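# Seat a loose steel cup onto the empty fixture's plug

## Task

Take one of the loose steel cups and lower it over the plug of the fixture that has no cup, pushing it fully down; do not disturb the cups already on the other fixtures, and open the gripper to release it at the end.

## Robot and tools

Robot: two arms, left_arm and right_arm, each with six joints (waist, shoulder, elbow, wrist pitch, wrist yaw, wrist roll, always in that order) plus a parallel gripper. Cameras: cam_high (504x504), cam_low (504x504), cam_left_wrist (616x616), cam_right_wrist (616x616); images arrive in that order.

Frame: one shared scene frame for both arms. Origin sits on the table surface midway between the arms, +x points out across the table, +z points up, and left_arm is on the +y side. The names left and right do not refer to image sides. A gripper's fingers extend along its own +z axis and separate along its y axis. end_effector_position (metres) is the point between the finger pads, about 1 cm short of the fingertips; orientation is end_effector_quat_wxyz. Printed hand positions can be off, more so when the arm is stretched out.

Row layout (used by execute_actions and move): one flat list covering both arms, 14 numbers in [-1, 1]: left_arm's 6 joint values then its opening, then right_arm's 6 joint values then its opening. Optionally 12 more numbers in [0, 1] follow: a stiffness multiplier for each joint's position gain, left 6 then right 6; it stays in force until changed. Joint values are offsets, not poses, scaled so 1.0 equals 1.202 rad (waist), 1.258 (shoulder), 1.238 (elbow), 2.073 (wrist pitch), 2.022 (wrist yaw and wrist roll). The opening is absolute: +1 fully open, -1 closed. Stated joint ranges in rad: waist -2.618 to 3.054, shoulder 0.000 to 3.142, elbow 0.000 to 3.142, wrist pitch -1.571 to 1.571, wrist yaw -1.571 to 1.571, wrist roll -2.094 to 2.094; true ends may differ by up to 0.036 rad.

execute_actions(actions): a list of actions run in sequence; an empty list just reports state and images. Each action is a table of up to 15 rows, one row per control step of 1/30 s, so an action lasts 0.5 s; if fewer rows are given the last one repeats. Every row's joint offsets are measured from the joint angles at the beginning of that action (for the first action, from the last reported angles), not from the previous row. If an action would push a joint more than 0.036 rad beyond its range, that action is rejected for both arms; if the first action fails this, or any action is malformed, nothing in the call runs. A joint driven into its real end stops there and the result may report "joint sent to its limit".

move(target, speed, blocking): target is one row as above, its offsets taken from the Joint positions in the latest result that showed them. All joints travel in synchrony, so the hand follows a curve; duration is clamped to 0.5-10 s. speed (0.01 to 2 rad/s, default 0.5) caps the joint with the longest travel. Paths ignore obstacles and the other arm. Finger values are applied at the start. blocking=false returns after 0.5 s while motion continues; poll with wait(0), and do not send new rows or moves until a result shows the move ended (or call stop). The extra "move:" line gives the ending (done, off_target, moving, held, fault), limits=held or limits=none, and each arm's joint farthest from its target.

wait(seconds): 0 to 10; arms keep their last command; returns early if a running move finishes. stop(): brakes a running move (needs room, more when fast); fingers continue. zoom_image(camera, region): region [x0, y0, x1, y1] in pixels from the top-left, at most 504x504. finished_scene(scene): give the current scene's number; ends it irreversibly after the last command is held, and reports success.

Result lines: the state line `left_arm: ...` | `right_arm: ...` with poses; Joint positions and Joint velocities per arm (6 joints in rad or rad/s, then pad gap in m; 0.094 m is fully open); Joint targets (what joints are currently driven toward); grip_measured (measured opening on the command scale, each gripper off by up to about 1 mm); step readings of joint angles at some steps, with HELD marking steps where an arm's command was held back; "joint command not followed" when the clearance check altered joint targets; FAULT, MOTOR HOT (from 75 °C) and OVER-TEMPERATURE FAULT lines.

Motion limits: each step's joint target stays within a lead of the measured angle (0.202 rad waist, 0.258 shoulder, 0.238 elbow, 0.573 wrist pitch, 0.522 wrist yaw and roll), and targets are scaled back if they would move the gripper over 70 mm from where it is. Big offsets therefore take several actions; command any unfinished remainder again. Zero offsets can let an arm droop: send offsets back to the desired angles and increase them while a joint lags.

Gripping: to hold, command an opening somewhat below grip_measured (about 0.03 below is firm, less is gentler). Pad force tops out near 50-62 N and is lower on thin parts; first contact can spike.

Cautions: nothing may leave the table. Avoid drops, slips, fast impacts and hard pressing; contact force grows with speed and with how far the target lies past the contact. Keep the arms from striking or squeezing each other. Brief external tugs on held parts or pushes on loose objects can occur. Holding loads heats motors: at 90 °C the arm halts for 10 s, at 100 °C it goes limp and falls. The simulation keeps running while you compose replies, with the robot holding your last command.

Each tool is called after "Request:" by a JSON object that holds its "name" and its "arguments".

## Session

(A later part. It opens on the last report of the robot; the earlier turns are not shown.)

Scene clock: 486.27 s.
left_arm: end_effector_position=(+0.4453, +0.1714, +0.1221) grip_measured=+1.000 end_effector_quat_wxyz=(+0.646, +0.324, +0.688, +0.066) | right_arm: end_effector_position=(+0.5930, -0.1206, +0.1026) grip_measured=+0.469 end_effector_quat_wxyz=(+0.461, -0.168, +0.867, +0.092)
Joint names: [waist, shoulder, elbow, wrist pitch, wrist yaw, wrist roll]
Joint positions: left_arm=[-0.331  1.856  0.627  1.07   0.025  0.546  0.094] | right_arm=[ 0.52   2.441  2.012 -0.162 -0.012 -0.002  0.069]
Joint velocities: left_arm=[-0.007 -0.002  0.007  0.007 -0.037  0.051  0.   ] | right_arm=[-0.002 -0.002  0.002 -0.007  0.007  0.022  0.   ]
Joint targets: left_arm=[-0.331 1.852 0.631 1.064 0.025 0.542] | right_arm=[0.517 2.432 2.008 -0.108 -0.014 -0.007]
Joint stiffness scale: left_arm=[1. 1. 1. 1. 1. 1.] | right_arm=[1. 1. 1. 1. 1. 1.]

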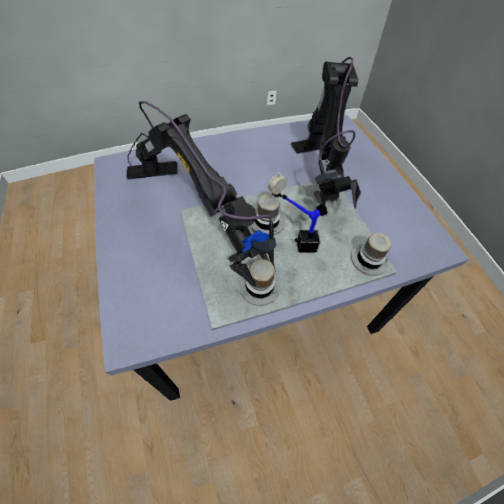

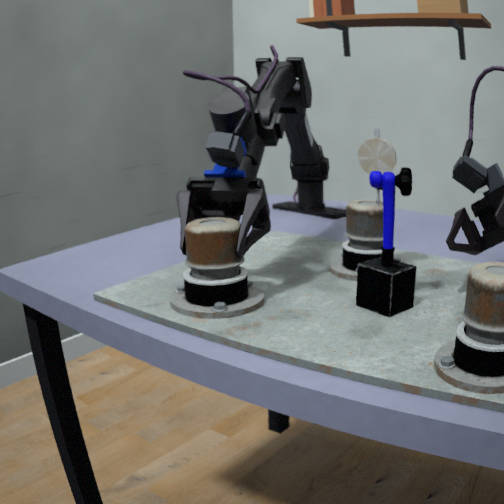

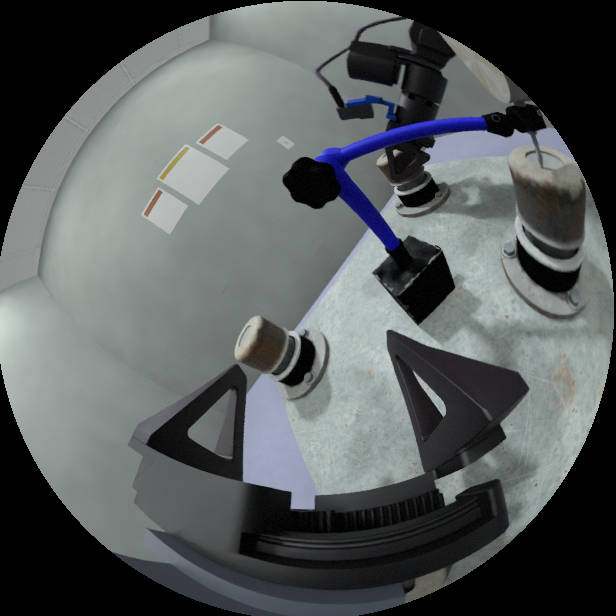

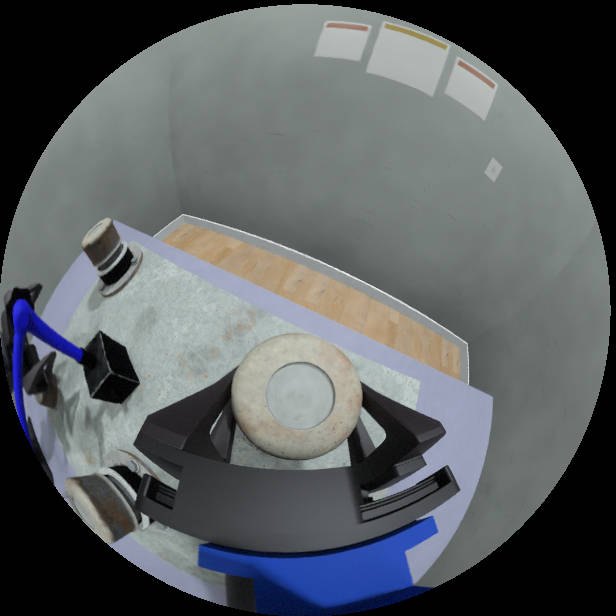

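Request:
{"name": "execute_actions", "arguments": {"actions": [[[0,-0.003,0.003,-0.003,0,-0.002,1,-0.001,-0.002,-0.004,0.017,-0.001,-0.002,0.44],[0,-0.003,0.003,-0.003,0,-0.002,1,0,0.003,-0.005,0.009,-0.001,-0.002,0.44],[0,-0.003,0.003,-0.003,0,-0.002,1,0,0.006,-0.005,0.003,-0.001,-0.002,0.44],[0,-0.003,0.003,-0.003,0,-0.002,1,0,0.006,-0.005,0.001,-0.001,-0.002,0.44],[0,-0.003,0.003,-0.003,0,-0.002,1,0,0.004,-0.002,0.002,-0.001,-0.002,0.45],[0,-0.003,0.003,-0.003,0,-0.002,1,0,0.0,0.004,0.003,-0.001,-0.002,0.49],[0,-0.003,0.003,-0.003,0,-0.002,1,0,0.0,0.006,0.003,-0.001,-0.002,0.58],[0,-0.003,0.003,-0.003,0,-0.002,1,0,0.0,0.006,0.003,-0.001,-0.002,0.7],[0,-0.003,0.003,-0.003,0,-0.002,1,0,-0.003,0.006,0.003,-0.001,-0.002,0.82],[0,-0.003,0.003,-0.003,0,-0.002,1,0,-0.008,0.006,0.003,-0.001,-0.002,0.93],[0,-0.003,0.003,-0.003,0,-0.002,1,0,-0.018,0.006,0.003,-0.001,-0.002,1],[0,-0.003,0.003,-0.003,0,-0.002,1,0,-0.031,0.006,0.003,-0.001,-0.002,1],[0,-0.003,0.003,-0.003,0,-0.002,1,0,-0.045,0.006,0.003,-0.001,-0.002,1],[0,-0.003,0.003,-0.003,0,-0.002,1,0,-0.057,0.006,0.003,-0.001,-0.002,1],[0,-0.003,0.003,-0.003,0,-0.002,1,0,-0.066,0.006,0.003,-0.001,-0.002,1]]]}}

Scene clock: 507.60 s.
left_arm: end_effector_position=(+0.4453, +0.1714, +0.1221) grip_measured=+1.000 end_effector_quat_wxyz=(+0.646, +0.324, +0.688, +0.066) | right_arm: end_effector_position=(+0.5926, -0.1208, +0.1090) grip_measured=+1.000 end_effector_quat_wxyz=(+0.464, -0.167, +0.865, +0.093)
Joint names: [waist, shoulder, elbow, wrist pitch, wrist yaw, wrist roll]
Joint positions: left_arm=[-0.331  1.856  0.627  1.07   0.025  0.546  0.094] | right_arm=[ 0.52   2.43   2.012 -0.166 -0.012 -0.002  0.094]
Joint velocities: left_arm=[ 0.002 -0.007 -0.022 -0.022  0.022  0.007  0.   ] | right_arm=[-0.017 -0.193 -0.012 -0.066  0.022  0.007  0.   ]
Joint targets: left_arm=[-0.331 1.852 0.631 1.064 0.025 0.542] | right_arm=[0.520 2.358 2.019 -0.156 -0.014 -0.006]
Joint stiffness scale: left_arm=[1. 1. 1. 1. 1. 1.] | right_arm=[1. 1. 1. 1. 1. 1.]
Step readings (joint positions):
0: left_arm=[-0.331 1.856 0.627 1.070 0.025 0.546] | right_arm=[0.520 2.441 2.012 -0.162 -0.012 -0.002]
1: left_arm=[-0.331 1.856 0.627 1.070 0.025 0.546] | right_arm=[0.520 2.441 2.012 -0.162 -0.012 -0.002]
2: left_arm=[-0.331 1.856 0.627 1.070 0.025 0.546] | right_arm=[0.520 2.441 2.012 -0.163 -0.012 -0.002]
4: left_arm=[-0.331 1.856 0.627 1.070 0.025 0.546] | right_arm=[0.520 2.441 2.012 -0.163 -0.012 -0.002]
8: left_arm=[-0.331 1.856 0.627 1.070 0.025 0.546] | right_arm=[0.520 2.441 2.012 -0.164 -0.012 -0.002]
15: Joint positions above

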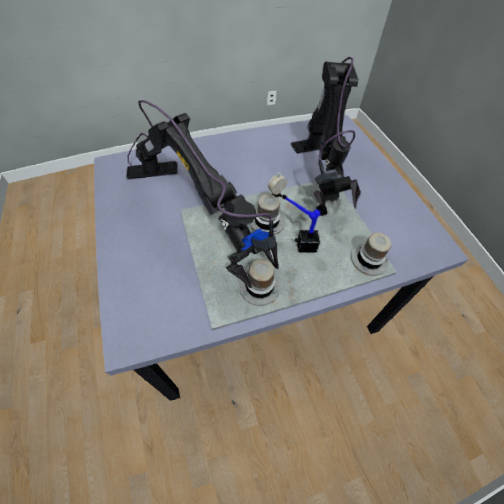

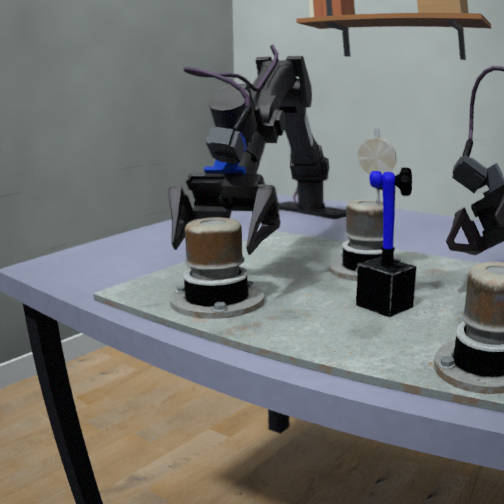

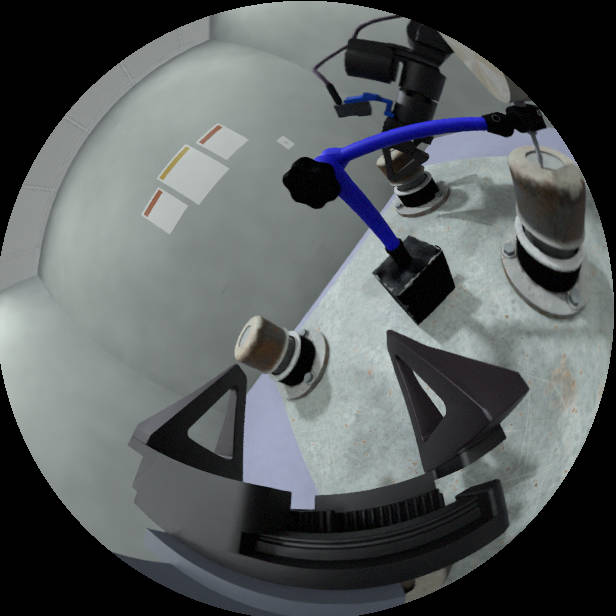

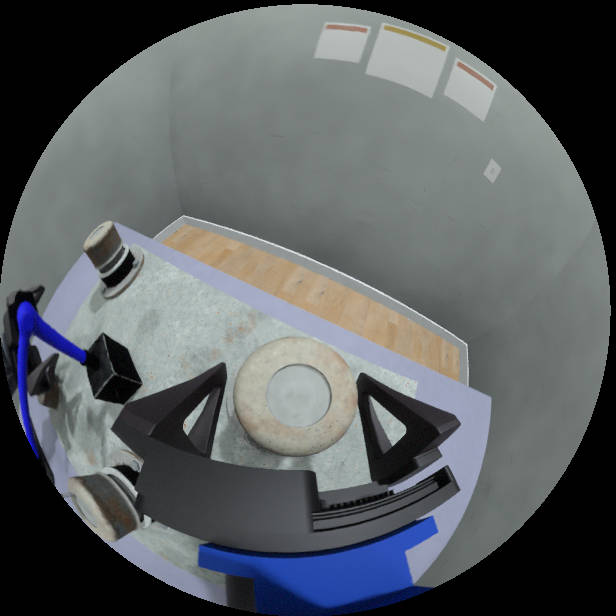

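Request:
{"name": "execute_actions", "arguments": {"actions": []}}

Request:
{"name": "zoom_image", "arguments": {"camera": "cam_low", "region": [160, 190, 290, 320]}}

Request:
{"name": "zoom_image", "arguments": {"camera": "cam_low", "region": [320, 180, 420, 280]}}

Scene clock: 510.63 s.
left_arm: end_effector_position=(+0.4453, +0.1714, +0.1221) grip_measured=+1.000 end_effector_quat_wxyz=(+0.646, +0.324, +0.688, +0.066) | right_arm: end_effector_position=(+0.5935, -0.1204, +0.1461) grip_measured=+1.000 end_effector_quat_wxyz=(+0.492, -0.164, +0.850, +0.098)
Joint names: [waist, shoulder, elbow, wrist pitch, wrist yaw, wrist roll]
Joint positions: left_arm=[-0.331  1.856  0.627  1.07   0.025  0.546  0.094] | right_arm=[ 0.52   2.377  2.012 -0.155 -0.012 -0.002  0.094]
Joint velocities: left_arm=[-0.007  0.002 -0.012 -0.066 -0.022  0.022  0.   ] | right_arm=[-0.002  0.022  0.007  0.095  0.007 -0.037  0.   ]
Joint targets: left_arm=[-0.331 1.852 0.631 1.064 0.025 0.542] | right_arm=[0.520 2.358 2.019 -0.156 -0.014 -0.006]
Joint stiffness scale: left_arm=[1. 1. 1. 1. 1. 1.] | right_arm=[1. 1. 1. 1. 1. 1.]

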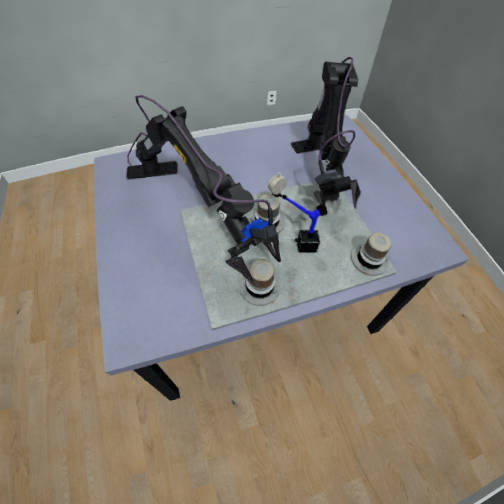

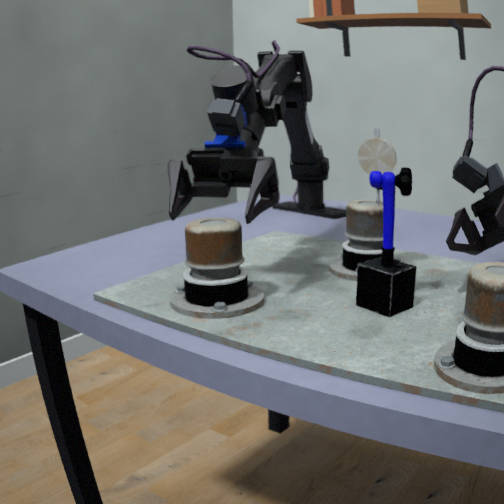

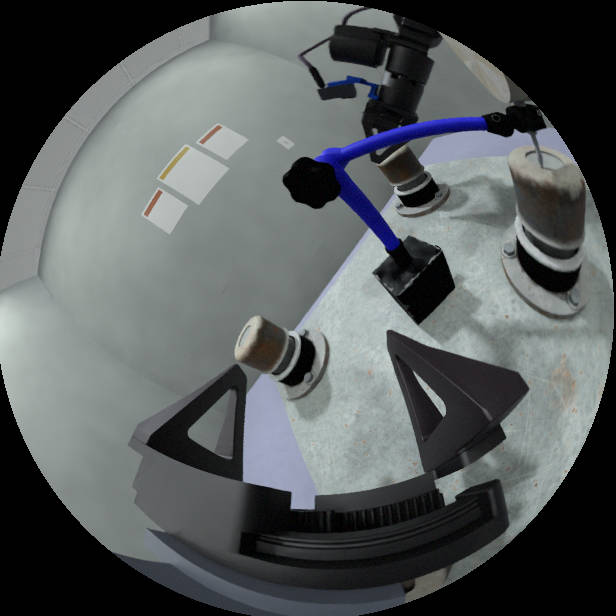

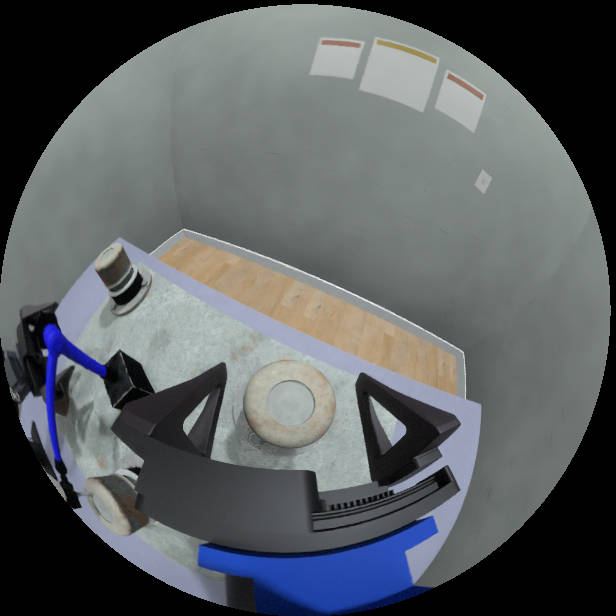

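Region (160, 190, 290, 320) of cam_low's 504x504 image, scaled by 3.877, with more detail than that image has.

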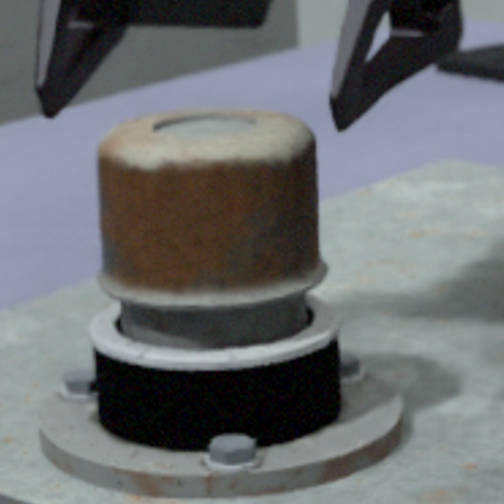

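Region (320, 180, 420, 280) of cam_low's 504x504 image, scaled by 5.040, with more detail than that image has.

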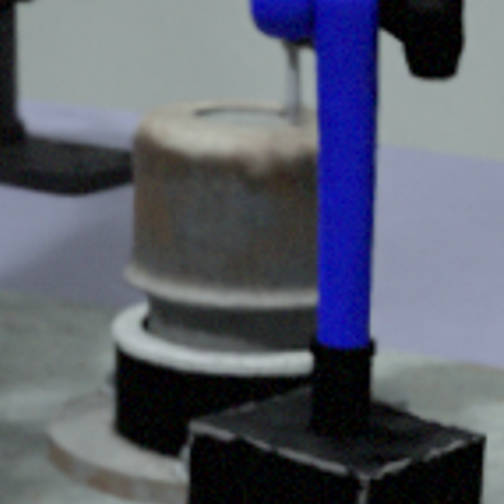

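The cup is seated like the reference cup: its rim covers the plug's wide section and the plug top fills the hole. The gripper is open and clear of it.

Request:
{"name": "finished_scene", "arguments": {"scene": 2}}

The scene is finished: the task was done.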